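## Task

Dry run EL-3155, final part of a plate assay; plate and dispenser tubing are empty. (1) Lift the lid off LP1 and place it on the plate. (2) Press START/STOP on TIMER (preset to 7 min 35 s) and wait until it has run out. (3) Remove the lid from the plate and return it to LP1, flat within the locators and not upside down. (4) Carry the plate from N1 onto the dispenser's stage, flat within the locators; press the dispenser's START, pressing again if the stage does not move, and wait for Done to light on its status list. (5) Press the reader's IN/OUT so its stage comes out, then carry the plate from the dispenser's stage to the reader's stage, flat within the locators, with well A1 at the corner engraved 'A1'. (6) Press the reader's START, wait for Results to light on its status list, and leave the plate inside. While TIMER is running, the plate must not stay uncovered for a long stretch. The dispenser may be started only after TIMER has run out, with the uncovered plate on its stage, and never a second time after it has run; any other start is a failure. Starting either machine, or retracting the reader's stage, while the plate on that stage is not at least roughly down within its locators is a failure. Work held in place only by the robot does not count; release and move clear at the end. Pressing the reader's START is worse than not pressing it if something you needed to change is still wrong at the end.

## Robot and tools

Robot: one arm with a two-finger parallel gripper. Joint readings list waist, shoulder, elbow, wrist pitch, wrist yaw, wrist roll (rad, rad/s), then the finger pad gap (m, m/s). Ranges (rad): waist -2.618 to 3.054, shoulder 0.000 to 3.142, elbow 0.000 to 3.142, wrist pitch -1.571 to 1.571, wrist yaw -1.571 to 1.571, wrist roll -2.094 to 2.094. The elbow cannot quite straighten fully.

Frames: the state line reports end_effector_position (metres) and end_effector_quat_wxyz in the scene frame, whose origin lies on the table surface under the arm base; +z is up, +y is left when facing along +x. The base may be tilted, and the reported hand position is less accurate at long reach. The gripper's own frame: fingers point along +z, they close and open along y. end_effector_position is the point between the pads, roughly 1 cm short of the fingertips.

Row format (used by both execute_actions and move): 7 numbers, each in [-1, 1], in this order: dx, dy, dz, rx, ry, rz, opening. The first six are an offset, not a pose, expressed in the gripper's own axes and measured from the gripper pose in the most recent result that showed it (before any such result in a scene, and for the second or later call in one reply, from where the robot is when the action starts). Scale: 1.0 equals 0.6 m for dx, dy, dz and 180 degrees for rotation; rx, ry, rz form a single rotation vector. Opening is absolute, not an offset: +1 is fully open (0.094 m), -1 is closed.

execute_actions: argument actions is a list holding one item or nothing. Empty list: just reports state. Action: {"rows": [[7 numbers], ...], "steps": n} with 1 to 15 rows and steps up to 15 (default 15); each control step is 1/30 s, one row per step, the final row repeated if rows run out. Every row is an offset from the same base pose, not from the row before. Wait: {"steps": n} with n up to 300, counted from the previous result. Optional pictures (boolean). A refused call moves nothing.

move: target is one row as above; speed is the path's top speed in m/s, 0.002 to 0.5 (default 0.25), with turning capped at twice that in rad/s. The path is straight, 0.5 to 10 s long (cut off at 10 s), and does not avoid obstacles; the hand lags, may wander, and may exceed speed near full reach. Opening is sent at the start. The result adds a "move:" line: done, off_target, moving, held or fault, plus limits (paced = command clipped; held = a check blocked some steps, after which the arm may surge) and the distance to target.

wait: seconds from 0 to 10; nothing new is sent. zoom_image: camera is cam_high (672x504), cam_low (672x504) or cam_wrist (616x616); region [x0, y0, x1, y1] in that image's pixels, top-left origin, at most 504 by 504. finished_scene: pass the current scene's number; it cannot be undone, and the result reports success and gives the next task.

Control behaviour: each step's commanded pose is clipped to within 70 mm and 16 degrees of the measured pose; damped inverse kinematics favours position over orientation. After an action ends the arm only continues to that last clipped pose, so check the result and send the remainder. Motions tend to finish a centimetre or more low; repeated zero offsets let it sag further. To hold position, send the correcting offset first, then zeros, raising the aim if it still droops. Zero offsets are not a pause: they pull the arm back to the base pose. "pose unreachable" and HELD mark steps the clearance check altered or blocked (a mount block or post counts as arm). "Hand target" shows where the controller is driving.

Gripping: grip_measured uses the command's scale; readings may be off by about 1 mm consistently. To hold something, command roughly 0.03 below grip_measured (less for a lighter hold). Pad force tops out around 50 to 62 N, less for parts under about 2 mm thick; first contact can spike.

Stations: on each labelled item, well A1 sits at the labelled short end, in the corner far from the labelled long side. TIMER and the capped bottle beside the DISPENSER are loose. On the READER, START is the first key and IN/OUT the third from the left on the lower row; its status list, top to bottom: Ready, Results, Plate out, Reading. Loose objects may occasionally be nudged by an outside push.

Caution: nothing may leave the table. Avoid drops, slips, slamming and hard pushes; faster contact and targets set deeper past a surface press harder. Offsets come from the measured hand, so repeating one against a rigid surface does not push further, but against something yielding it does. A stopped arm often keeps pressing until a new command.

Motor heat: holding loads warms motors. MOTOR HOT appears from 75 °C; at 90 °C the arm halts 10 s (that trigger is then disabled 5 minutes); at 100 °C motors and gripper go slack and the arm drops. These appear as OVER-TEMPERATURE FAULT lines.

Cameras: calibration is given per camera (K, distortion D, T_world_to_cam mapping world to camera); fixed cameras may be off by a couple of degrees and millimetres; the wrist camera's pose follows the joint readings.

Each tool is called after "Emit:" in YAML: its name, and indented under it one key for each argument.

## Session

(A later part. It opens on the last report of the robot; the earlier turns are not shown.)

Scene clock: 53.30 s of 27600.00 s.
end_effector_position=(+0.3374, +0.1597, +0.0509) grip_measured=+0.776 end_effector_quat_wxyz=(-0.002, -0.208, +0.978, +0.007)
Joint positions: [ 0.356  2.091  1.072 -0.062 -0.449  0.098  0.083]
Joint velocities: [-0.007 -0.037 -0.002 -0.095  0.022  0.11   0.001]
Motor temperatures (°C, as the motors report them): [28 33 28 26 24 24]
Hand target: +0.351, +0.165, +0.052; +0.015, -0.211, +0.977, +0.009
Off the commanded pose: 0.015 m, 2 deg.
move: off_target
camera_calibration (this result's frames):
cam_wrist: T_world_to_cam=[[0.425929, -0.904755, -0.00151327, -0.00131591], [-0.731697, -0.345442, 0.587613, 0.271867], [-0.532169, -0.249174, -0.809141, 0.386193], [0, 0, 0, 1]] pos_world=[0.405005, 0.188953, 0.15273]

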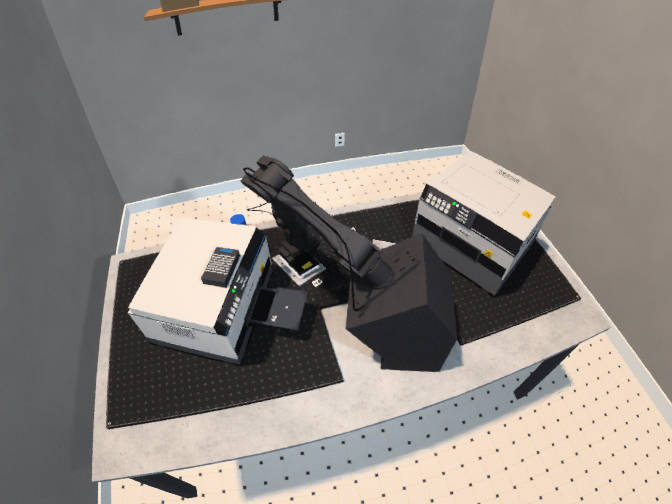

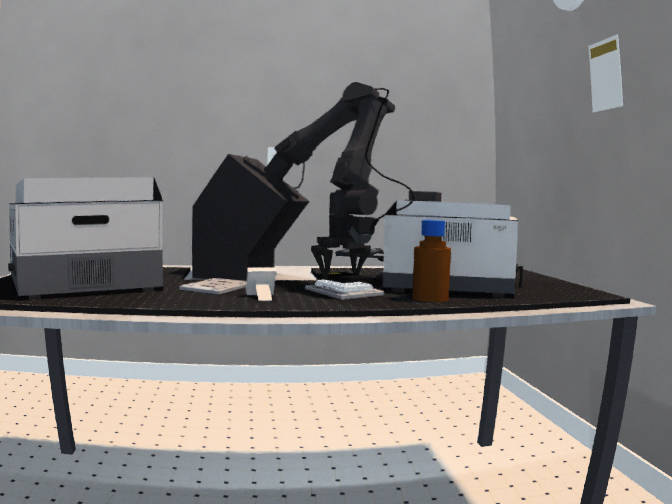

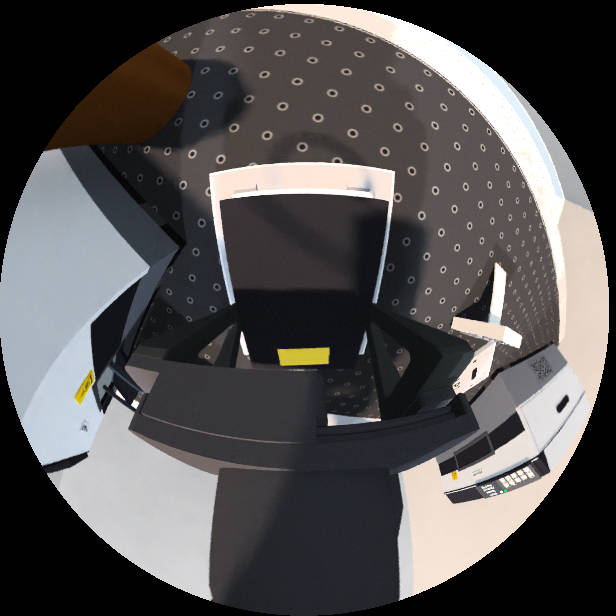

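Close: ~2 mm -gx, 1 mm +gy, yaw -1°.

Emit:
move:
  target: [-0.027,0,0.016,0,-0.011,-0.008,0.76]
  speed: 0.02

Emit:
zoom_image:
  camera: "cam_wrist"
  region: [190, 130, 430, 370]

Emit:
zoom_image:
  camera: "cam_low"
  region: [295, 240, 395, 305]

Scene clock: 57.43 s of 27600.00 s.
end_effector_position=(+0.3386, +0.1620, +0.0404) grip_measured=+0.776 end_effector_quat_wxyz=(-0.001, -0.215, +0.977, +0.010)
Joint positions: [ 0.368  2.128  1.094 -0.039 -0.449  0.099  0.083]
Joint velocities: [-0.007  0.037  0.012 -0.037 -0.051 -0.022  0.   ]
Motor temperatures (°C, as the motors report them): [28 33 28 26 24 24]
Hand target: +0.352, +0.166, +0.042; +0.015, -0.220, +0.975, +0.010
Off the commanded pose: 0.014 m, 2 deg.
move: off_target
camera_calibration (this result's frames):
cam_wrist: T_world_to_cam=[[0.437212, -0.899326, -0.00761012, -0.00428929], [-0.726699, -0.358249, 0.586145, 0.28012], [-0.529862, -0.25074, -0.81017, 0.378467], [0, 0, 0, 1]] pos_world=[0.405974, 0.191392, 0.142399]

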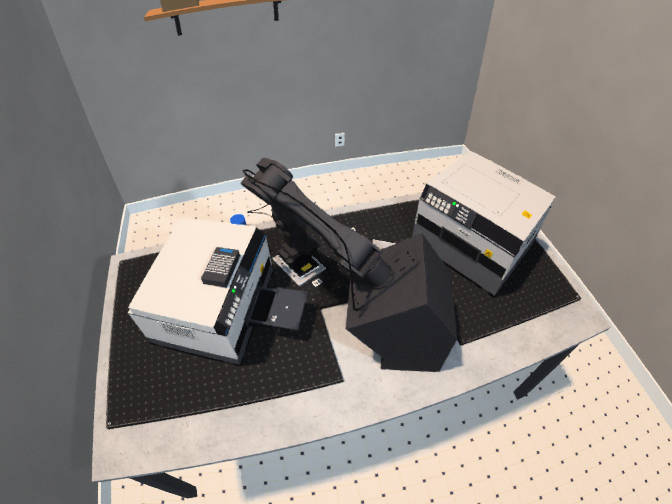

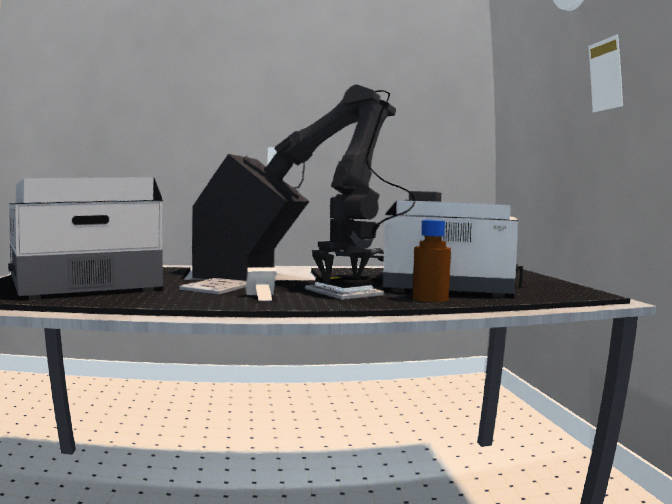

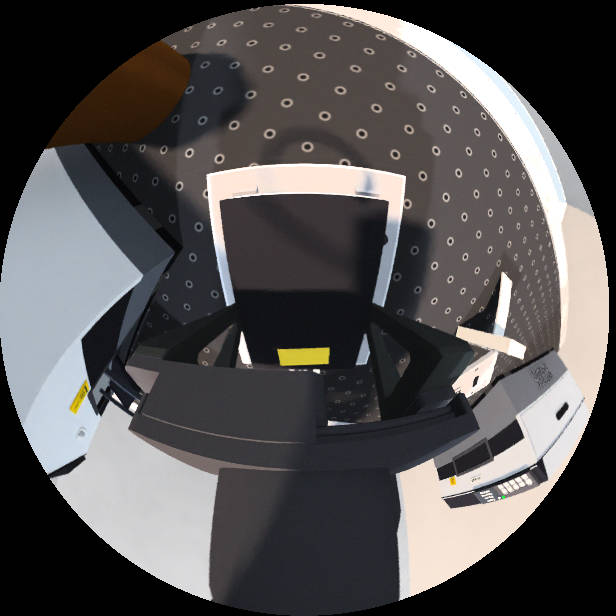

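Region (190, 130, 430, 370) of cam_wrist's 616x616 image, scaled by 2.100, with more detail than that image has.

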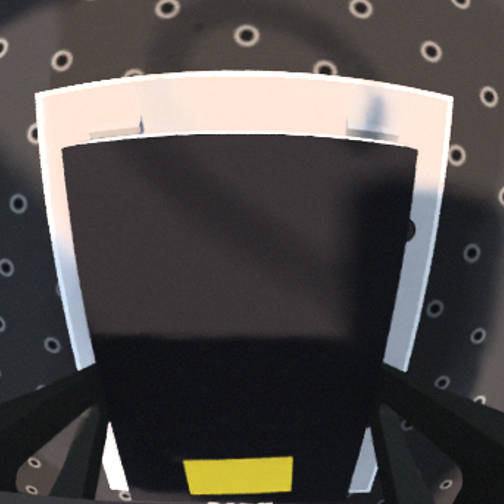

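Region (295, 240, 395, 305) of cam_low's 672x504 image, scaled by 5.040, with more detail than that image has; it fills the top 328 rows of this view, and the rest is white.

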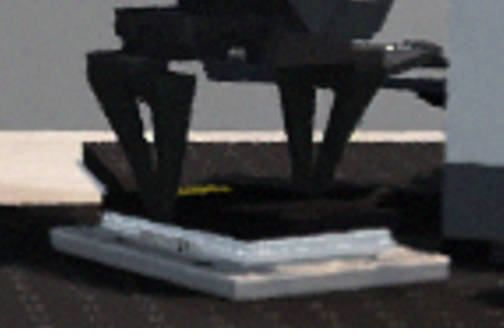

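Emit:
move:
  target: [-0.023,-0.006,0.012,0,-0.010,0,0.77]
  speed: 0.015

Emit:
zoom_image:
  camera: "cam_wrist"
  region: [190, 130, 430, 370]

Emit:
zoom_image:
  camera: "cam_low"
  region: [295, 240, 395, 305]

Scene clock: 60.97 s of 27600.00 s.
end_effector_position=(+0.3384, +0.1610, +0.0368) grip_measured=+0.780 end_effector_quat_wxyz=(-0.004, -0.212, +0.977, +0.009)
Joint positions: [ 0.371  2.142  1.102 -0.038 -0.448  0.105  0.084]
Joint velocities: [-0.017  0.007  0.002 -0.022  0.022  0.037  0.   ]
Motor temperatures (°C, as the motors report them): [28 34 28 26 24 24]
Hand target: +0.352, +0.165, +0.034; +0.014, -0.215, +0.977, +0.013
Off the commanded pose: 0.015 m, 2 deg.
move: off_target
camera_calibration (this result's frames):
cam_wrist: T_world_to_cam=[[0.432306, -0.901699, -0.00713903, -0.00308728], [-0.726051, -0.352768, 0.590258, 0.280495], [-0.534753, -0.249989, -0.807183, 0.37658], [0, 0, 0, 1]] pos_world=[0.406366, 0.190307, 0.138383]

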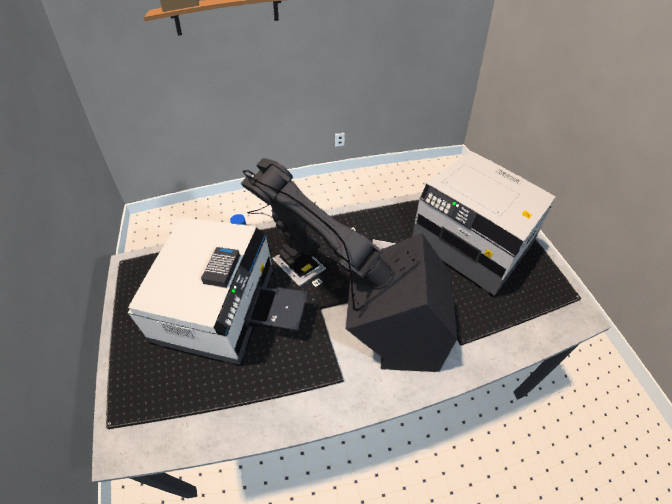

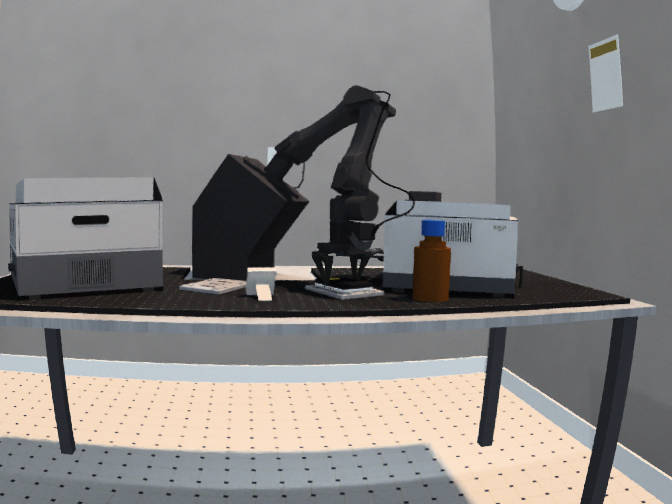

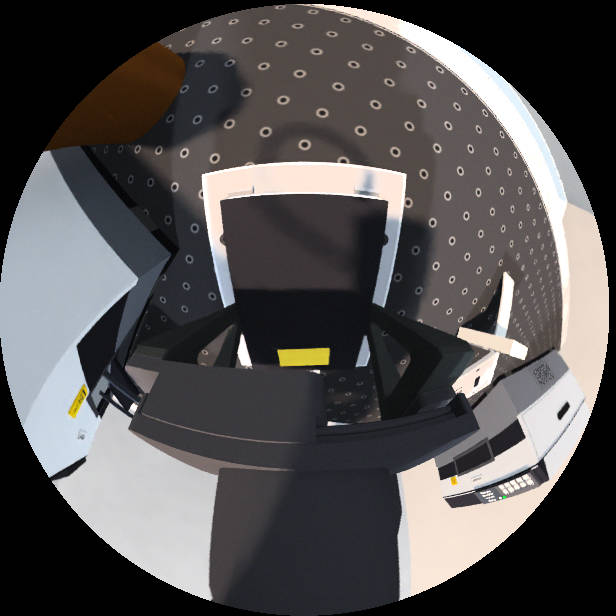

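Region (190, 130, 430, 370) of cam_wrist's 616x616 image, scaled by 2.100, with more detail than that image has.

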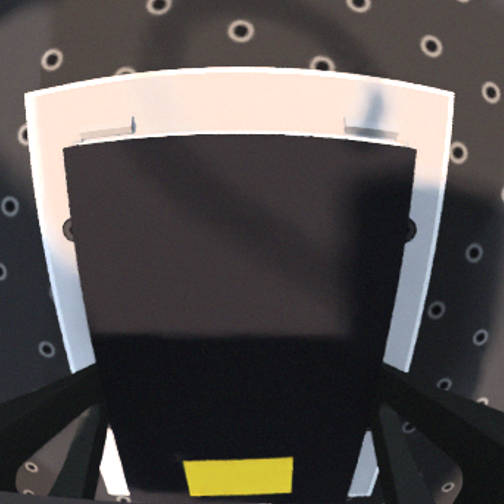

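Region (295, 240, 395, 305) of cam_low's 672x504 image, scaled by 5.040, with more detail than that image has; it fills the top 328 rows of this view, and the rest is white.

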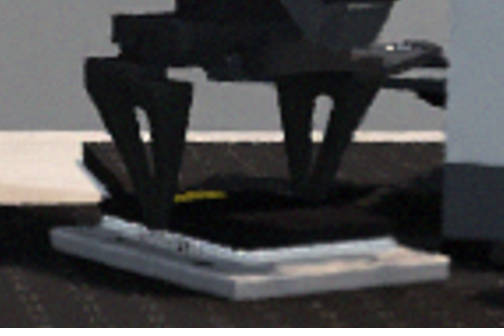

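Emit:
move:
  target: [-0.023,-0.003,-0.003,0,-0.010,0,0.86]
  speed: 0.015

Emit:
zoom_image:
  camera: "cam_low"
  region: [295, 240, 395, 305]

Scene clock: 64.40 s of 27600.00 s.
end_effector_position=(+0.3371, +0.1619, +0.0363) grip_measured=+0.857 end_effector_quat_wxyz=(-0.006, -0.213, +0.977, +0.009)
Joint positions: [ 0.374  2.142  1.102 -0.04  -0.448  0.105  0.087]
Joint velocities: [-0.002  0.007  0.002  0.007  0.022  0.051  0.001]
Motor temperatures (°C, as the motors report them): [28 34 28 26 24 24]
Hand target: +0.351, +0.165, +0.039; +0.011, -0.212, +0.977, +0.012
Off the commanded pose: 0.015 m, 2 deg.
move: off_target
camera_calibration (this result's frames):
cam_wrist: T_world_to_cam=[[0.4337, -0.901017, -0.00850518, -0.00223452], [-0.723478, -0.353838, 0.592772, 0.279376], [-0.537107, -0.250932, -0.805326, 0.376559], [0, 0, 0, 1]] pos_world=[0.405344, 0.191331, 0.137628]

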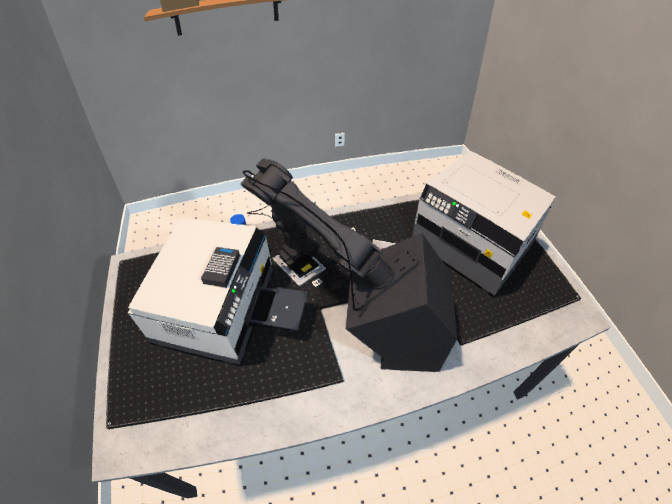

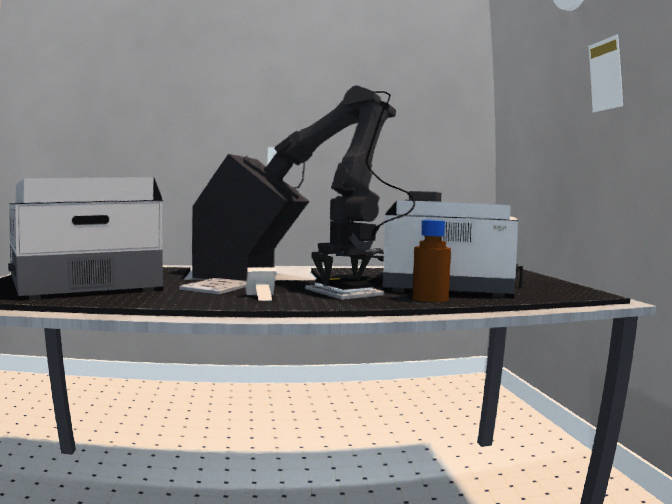

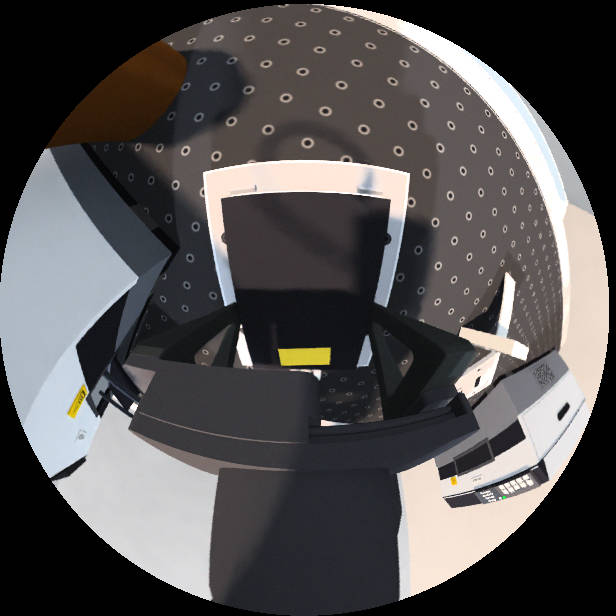

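Region (295, 240, 395, 305) of cam_low's 672x504 image, scaled by 5.040, with more detail than that image has; it fills the top 328 rows of this view, and the rest is white.

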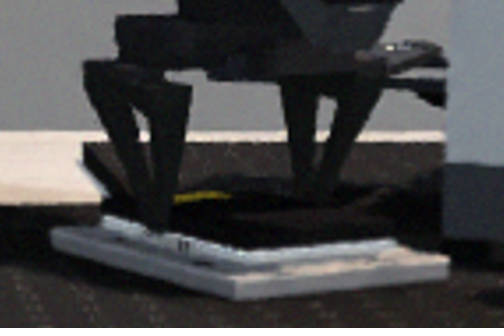

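Emit:
move:
  target: [-0.023,-0.014,0.0,0.004,-0.010,0,0.86]
  speed: 0.01

Emit:
zoom_image:
  camera: "cam_low"
  region: [295, 240, 395, 305]

Scene clock: 68.53 s of 27600.00 s.
end_effector_position=(+0.3349, +0.1592, +0.0336) grip_measured=+0.857 end_effector_quat_wxyz=(-0.010, -0.211, +0.977, +0.008)
Joint positions: [ 0.374  2.152  1.102 -0.04  -0.448  0.105  0.087]
Joint velocities: [-0.012 -0.027 -0.002  0.037 -0.022  0.022  0.   ]
Motor temperatures (°C, as the motors report them): [28 34 28 25 24 24]
Hand target: +0.353, +0.160, +0.037; +0.011, -0.213, +0.977, +0.006
Off the commanded pose: 0.018 m, 2 deg.
move: off_target
camera_calibration (this result's frames):
cam_wrist: T_world_to_cam=[[0.430224, -0.902689, -0.00776317, -0.00235156], [-0.720537, -0.348565, 0.59944, 0.276369], [-0.543814, -0.2523, -0.800382, 0.374838], [0, 0, 0, 1]] pos_world=[0.403988, 0.188781, 0.134329]

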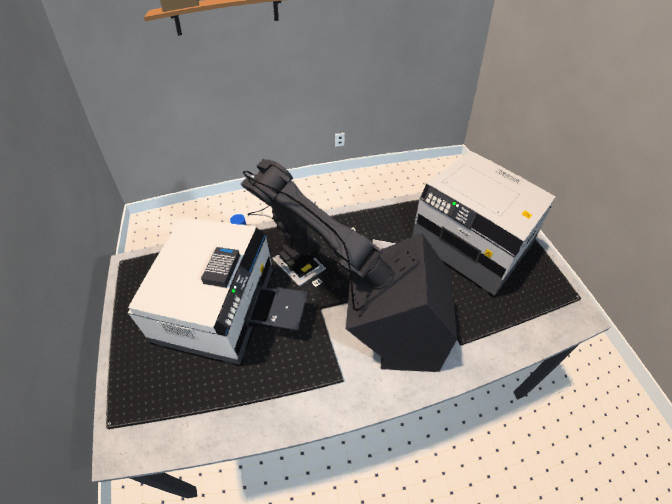

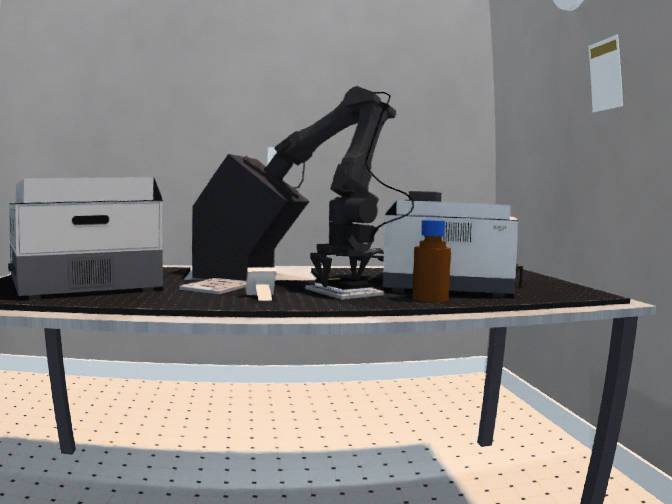

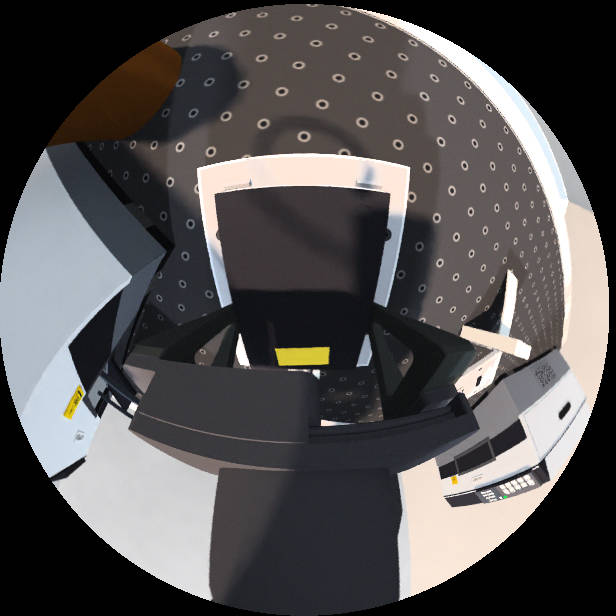

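Region (295, 240, 395, 305) of cam_low's 672x504 image, scaled by 5.040, with more detail than that image has; it fills the top 328 rows of this view, and the rest is white.

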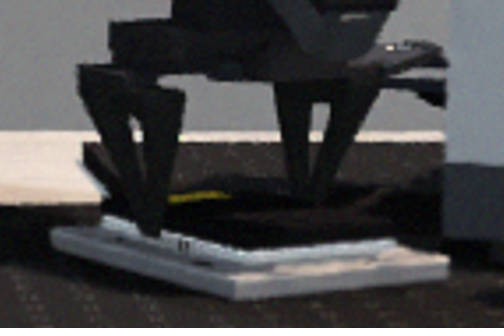

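Emit:
move:
  target: [-0.02,0,-0.18,0,0,0,1]
  speed: 0.08

Emit:
move:
  target: [0.19,-0.33,0,0,-0.2,0.05,-1]
  speed: 0.15

Emit:
zoom_image:
  camera: "cam_low"
  region: [295, 240, 395, 305]

Scene clock: 76.37 s of 27600.00 s.
end_effector_position=(+0.3452, +0.1654, +0.1325) grip_measured=+1.000 end_effector_quat_wxyz=(-0.016, -0.212, +0.977, +0.007)
Joint positions: [ 0.254  1.867  1.102 -0.394 -0.5   -0.026  0.094]
Joint velocities: [ 0.002  0.002  0.007 -0.066  0.066 -0.037  0.   ]
Motor temperatures (°C, as the motors report them): [28 35 28 25 24 24]
Hand target: +0.347, +0.164, +0.140; -0.009, -0.210, +0.978, +0.009
Off the commanded pose: 0.010 m, 1 deg.
move: done
camera_calibration (this result's frames):
cam_wrist: T_world_to_cam=[[0.43331, -0.901209, -0.00802484, -0.00165037], [-0.712345, -0.34793, 0.609516, 0.222341], [-0.552093, -0.258393, -0.792733, 0.464021], [0, 0, 0, 1]] pos_world=[0.415281, 0.195771, 0.232311]

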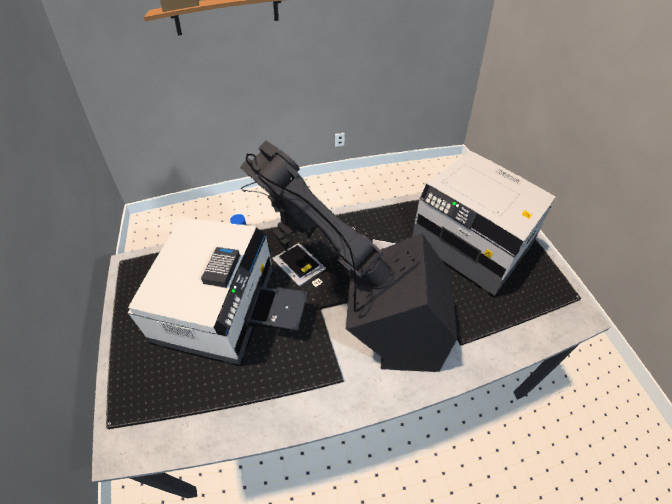

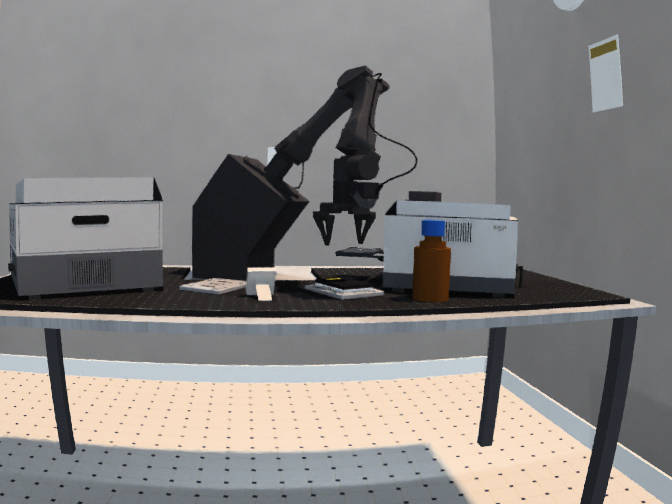

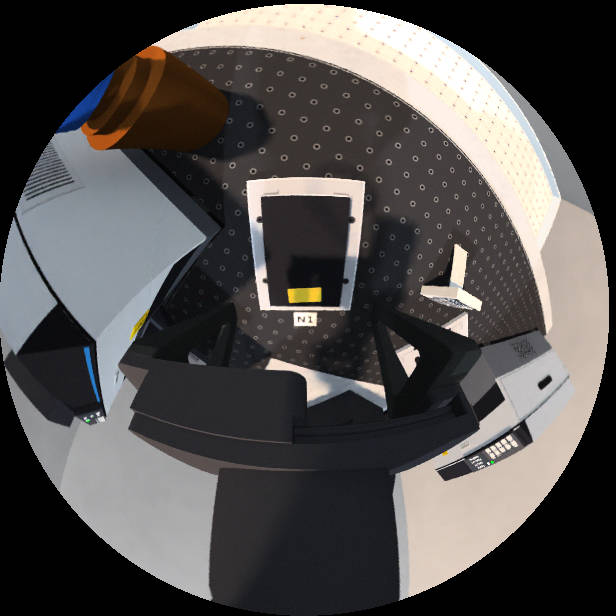

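Scene clock: 79.27 s of 27600.00 s.
end_effector_position=(+0.3248, -0.0544, +0.1301) grip_measured=-0.991 end_effector_quat_wxyz=(+0.284, -0.127, +0.948, +0.072)
Joint positions: [-0.386  2.459  0.548  1.14  -0.905 -0.038  0.   ]
Joint velocities: [-0.017 -0.027 -0.002  0.066 -0.037  0.022 -0.001]
Motor temperatures (°C, as the motors report them): [28 34 28 26 24 24]
Hand target: +0.324, -0.057, +0.132; +0.288, -0.122, +0.947, +0.075
Off the commanded pose: 0.008 m, 0 deg.
move: done
camera_calibration (this result's frames):
cam_wrist: T_world_to_cam=[[0.292031, -0.955419, -0.0435113, -0.1434], [-0.955266, -0.293604, 0.0355584, 0.289366], [-0.0467482, 0.0311807, -0.99842, 0.272483], [0, 0, 0, 1]] pos_world=[0.331037, -0.0605443, 0.255524]

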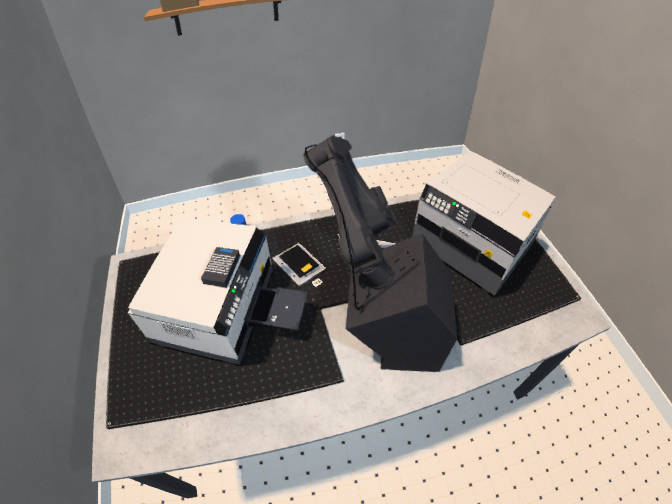

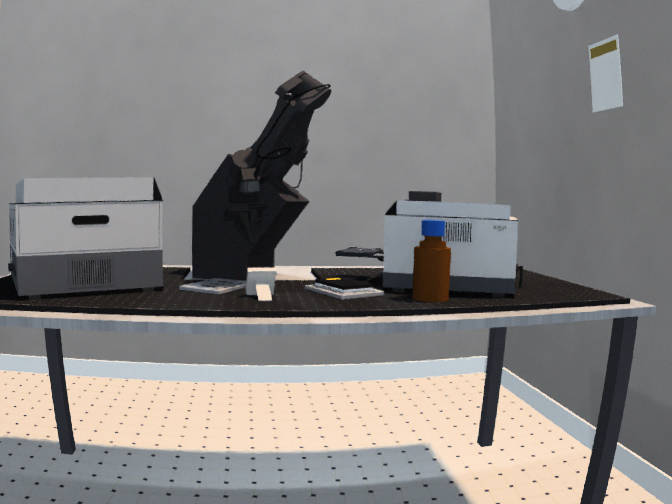

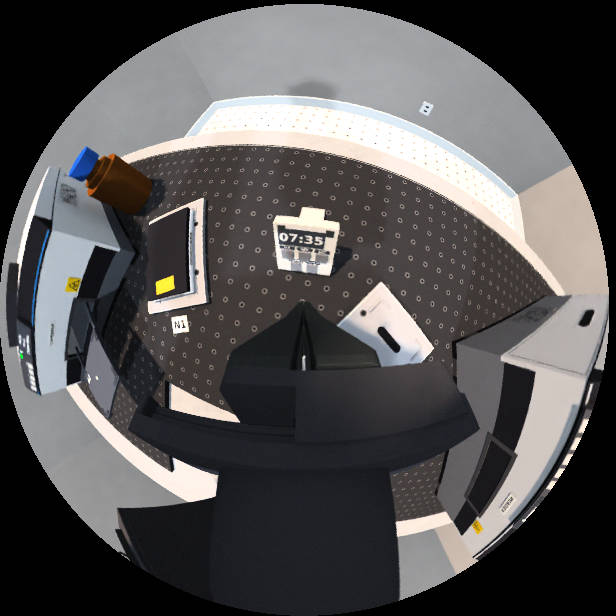

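Region (295, 240, 395, 305) of cam_low's 672x504 image, scaled by 5.040, with more detail than that image has; it fills the top 328 rows of this view, and the rest is white.

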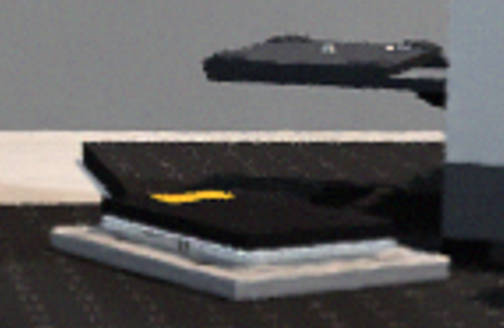

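Emit:
zoom_image:
  camera: "cam_wrist"
  region: [140, 190, 350, 320]

Region (140, 190, 350, 320) of cam_wrist's 616x616 image, scaled by 2.400, with more detail than that image has; it fills the top 312 rows of this view, and the rest is white.

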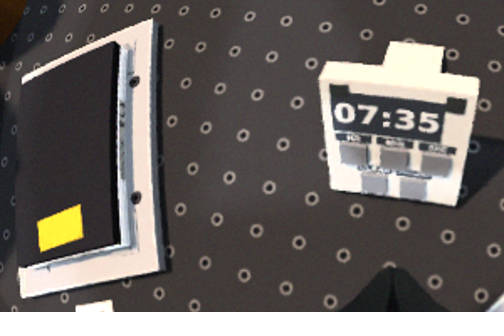

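Emit:
move:
  target: [0.03,-0.017,0.12,0,0,0,-1]
  speed: 0.06

Scene clock: 86.23 s of 27600.00 s.
end_effector_position=(+0.3404, -0.0495, +0.0583) grip_measured=-0.991 end_effector_quat_wxyz=(+0.268, -0.126, +0.952, +0.078)
Joint positions: [-0.205  2.705  0.74   1.283 -0.784  0.117  0.   ]
Joint velocities: [-0.002 -0.007 -0.007  0.081 -0.037 -0.022 -0.   ]
Motor temperatures (°C, as the motors report them): [28 33 28 26 24 24]
Hand target: +0.351, -0.054, +0.061; +0.283, -0.128, +0.948, +0.070
Off the commanded pose: 0.011 m, 2 deg.
move: off_target
camera_calibration (this result's frames):
cam_wrist: T_world_to_cam=[[0.292108, -0.954518, -0.0597389, -0.145423], [-0.952931, -0.295789, 0.0665637, 0.305507], [-0.0812063, 0.0374833, -0.995992, 0.21323], [0, 0, 0, 1]] pos_world=[0.350922, -0.0564363, 0.183353]

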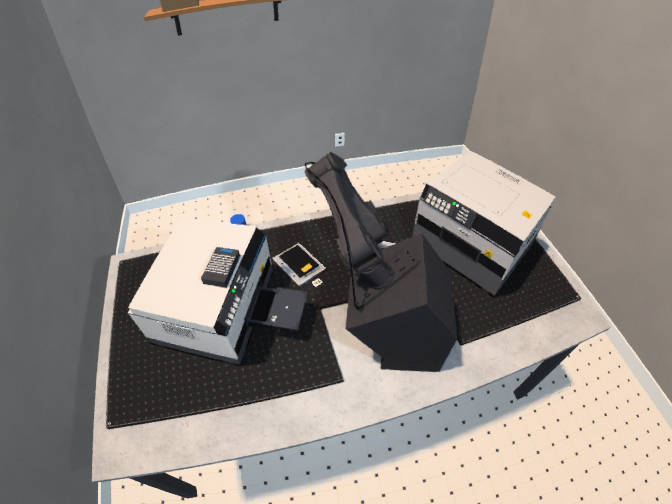

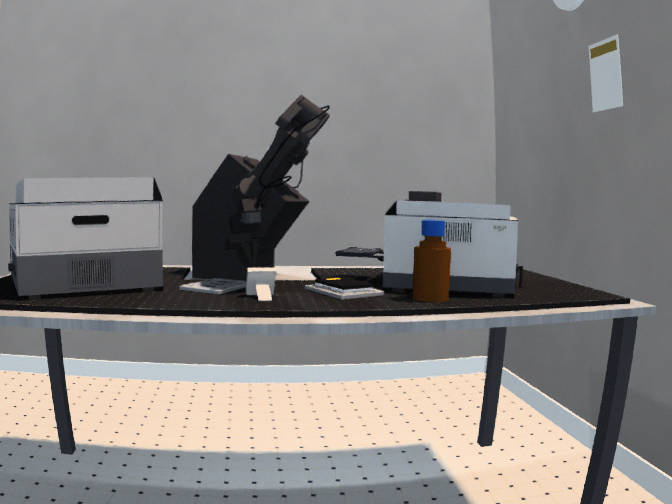

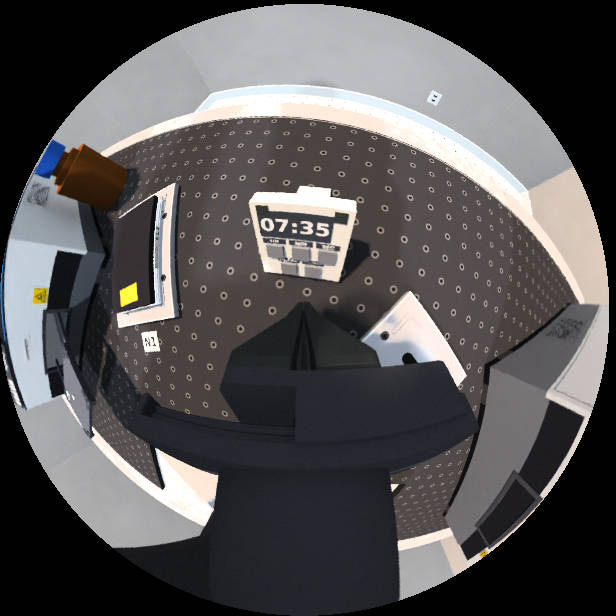

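Emit:
move:
  target: [-0.028,-0.022,0.033,0,-0.01,0,-1]
  speed: 0.03

Emit:
zoom_image:
  camera: "cam_wrist"
  region: [230, 190, 380, 340]

Scene clock: 89.77 s of 27600.00 s.
end_effector_position=(+0.3613, -0.0496, +0.0500) grip_measured=-0.991 end_effector_quat_wxyz=(+0.277, -0.129, +0.949, +0.085)
Joint positions: [-0.188  2.731  0.828  1.261 -0.782  0.15   0.   ]
Joint velocities: [-0.007 -0.012 -0.017 -0.066  0.007  0.066 -0.001]
Motor temperatures (°C, as the motors report them): [28 33 28 26 24 24]
Hand target: +0.368, -0.055, +0.050; +0.283, -0.125, +0.948, +0.079
Off the commanded pose: 0.008 m, 1 deg.
move: done
camera_calibration (this result's frames):
cam_wrist: T_world_to_cam=[[0.301122, -0.95107, -0.0692215, -0.154735], [-0.951373, -0.304573, 0.0461008, 0.325975], [-0.0649281, 0.0519735, -0.996536, 0.201515], [0, 0, 0, 1]] pos_world=[0.369802, -0.0583539, 0.175078]

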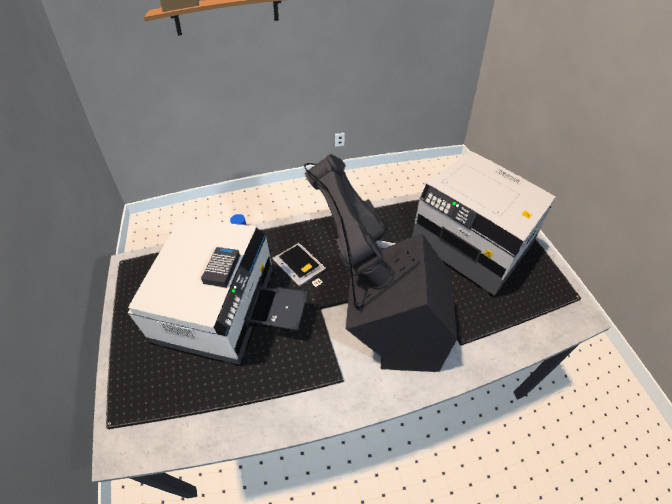

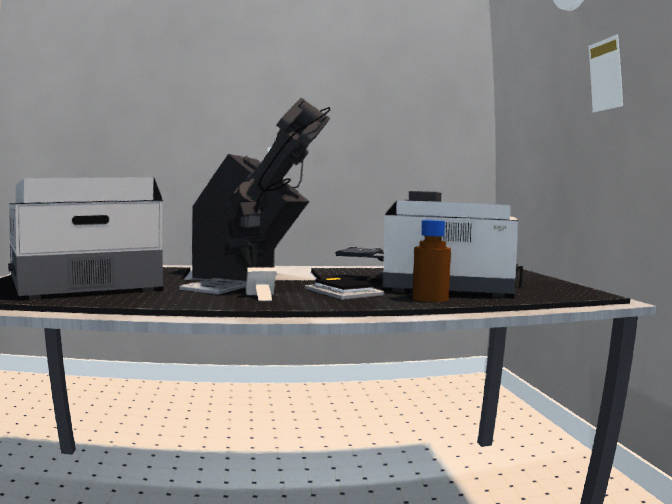

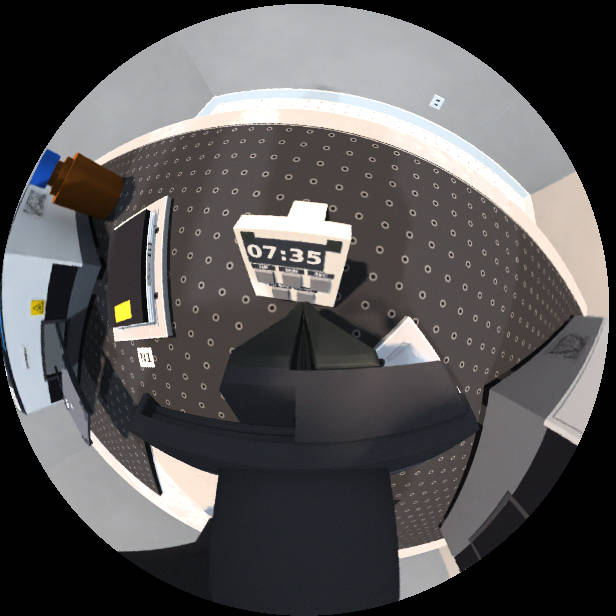

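Region (230, 190, 380, 340) of cam_wrist's 616x616 image, scaled by 3.360, with more detail than that image has.

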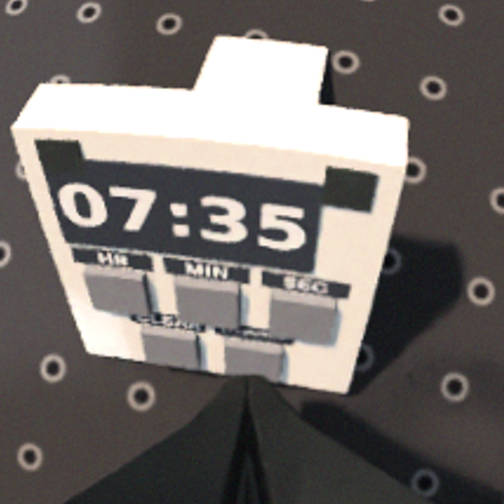

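Emit:
move:
  target: [0,-0.012,0.024,0,-0.004,0,-1]
  speed: 0.015

Emit:
zoom_image:
  camera: "cam_wrist"
  region: [230, 190, 380, 340]

Scene clock: 92.93 s of 27600.00 s.
end_effector_position=(+0.3613, -0.0491, +0.0360) grip_measured=-0.991 end_effector_quat_wxyz=(+0.270, -0.127, +0.950, +0.092)
Joint positions: [-0.166  2.774  0.872  1.26  -0.778  0.168  0.   ]
Joint velocities: [ 0.007  0.012  0.012  0.051 -0.037 -0.022  0.001]
Motor temperatures (°C, as the motors report them): [29 32 28 26 24 24]
Hand target: +0.371, -0.053, +0.038; +0.282, -0.128, +0.947, +0.086
Off the commanded pose: 0.010 m, 2 deg.
move: done
camera_calibration (this result's frames):
cam_wrist: T_world_to_cam=[[0.30071, -0.949932, -0.0848684, -0.154409], [-0.950304, -0.305966, 0.0575075, 0.326006], [-0.080595, 0.0633577, -0.994731, 0.193765], [0, 0, 0, 1]] pos_world=[0.371854, -0.0592082, 0.160892]

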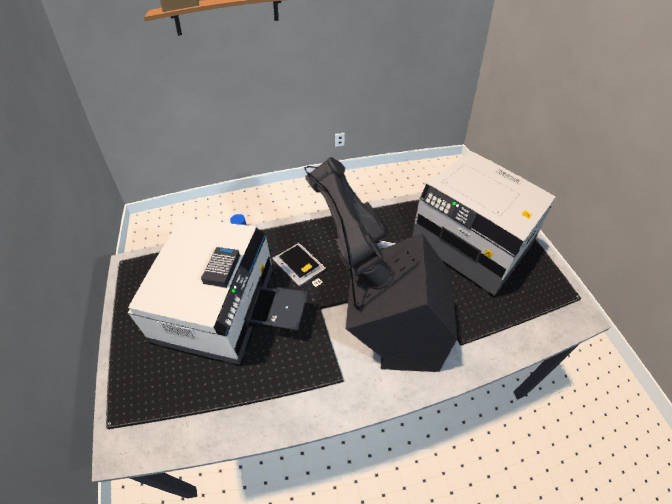

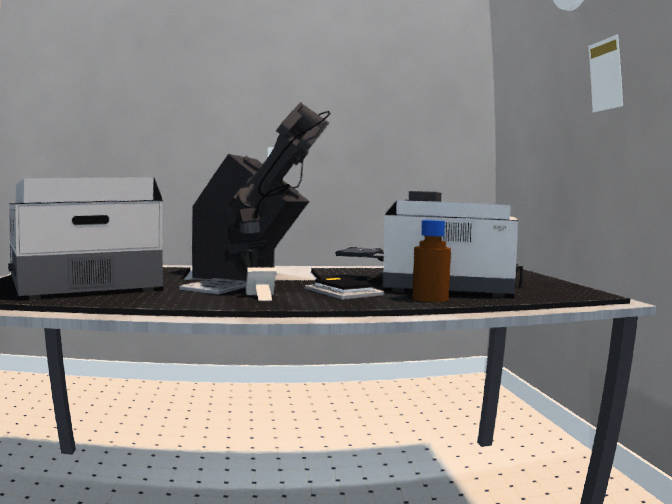

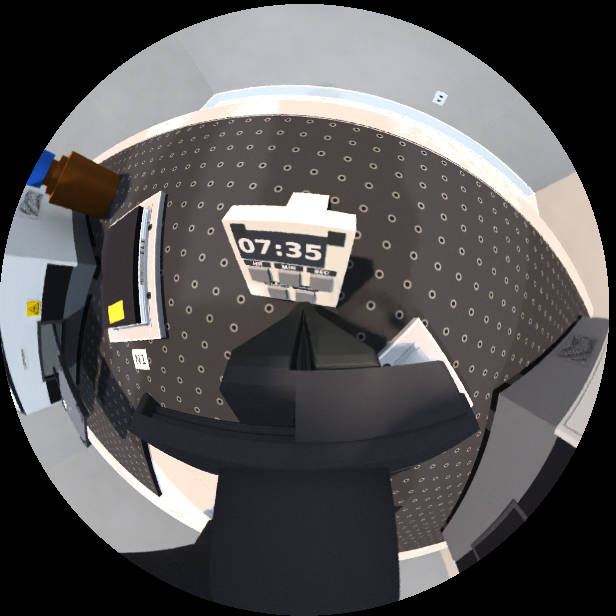

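Region (230, 190, 380, 340) of cam_wrist's 616x616 image, scaled by 3.360, with more detail than that image has.

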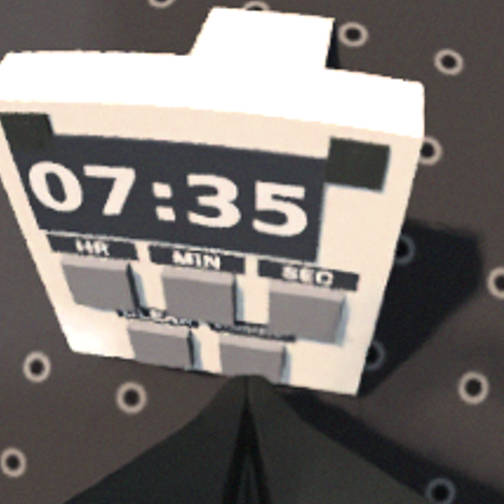

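Emit:
move:
  target: [-0.021,-0.011,0.011,0,-0.006,0,-1]
  speed: 0.01

Scene clock: 96.23 s of 27600.00 s.
end_effector_position=(+0.3673, -0.0480, +0.0337) grip_measured=-0.991 end_effector_quat_wxyz=(+0.269, -0.126, +0.950, +0.094)
Joint positions: [-0.16   2.774  0.897  1.238 -0.778  0.177  0.   ]
Joint velocities: [-0.002 -0.002 -0.002 -0.022 -0.007  0.022 -0.001]
Motor temperatures (°C, as the motors report them): [29 33 28 27 24 24]
Hand target: +0.377, -0.051, +0.037; +0.279, -0.126, +0.948, +0.093
Off the commanded pose: 0.011 m, 1 deg.
move: off_target
camera_calibration (this result's frames):
cam_wrist: T_world_to_cam=[[0.299827, -0.949681, -0.0906135, -0.154893], [-0.950364, -0.305613, 0.0583851, 0.332115], [-0.0831399, 0.0686104, -0.994173, 0.193012], [0, 0, 0, 1]] pos_world=[0.378118, -0.0588423, 0.158461]

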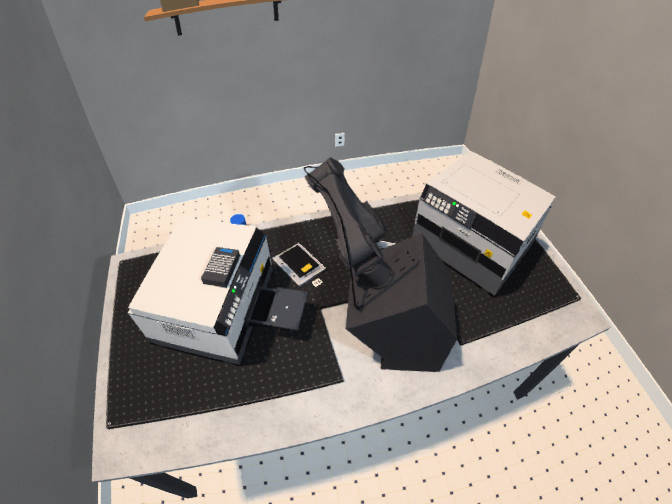

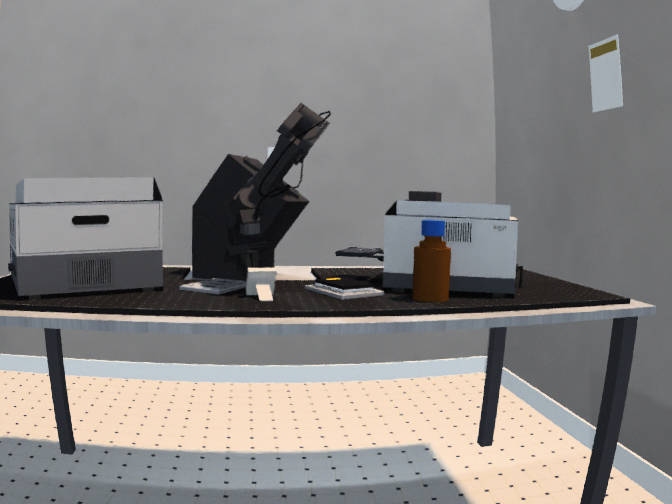

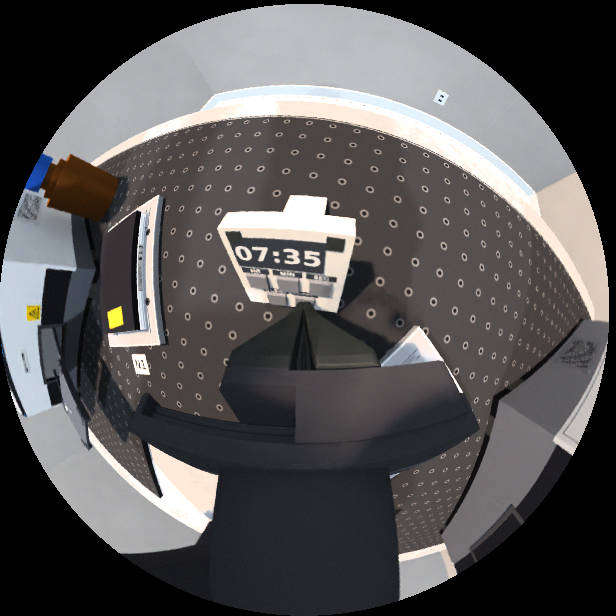

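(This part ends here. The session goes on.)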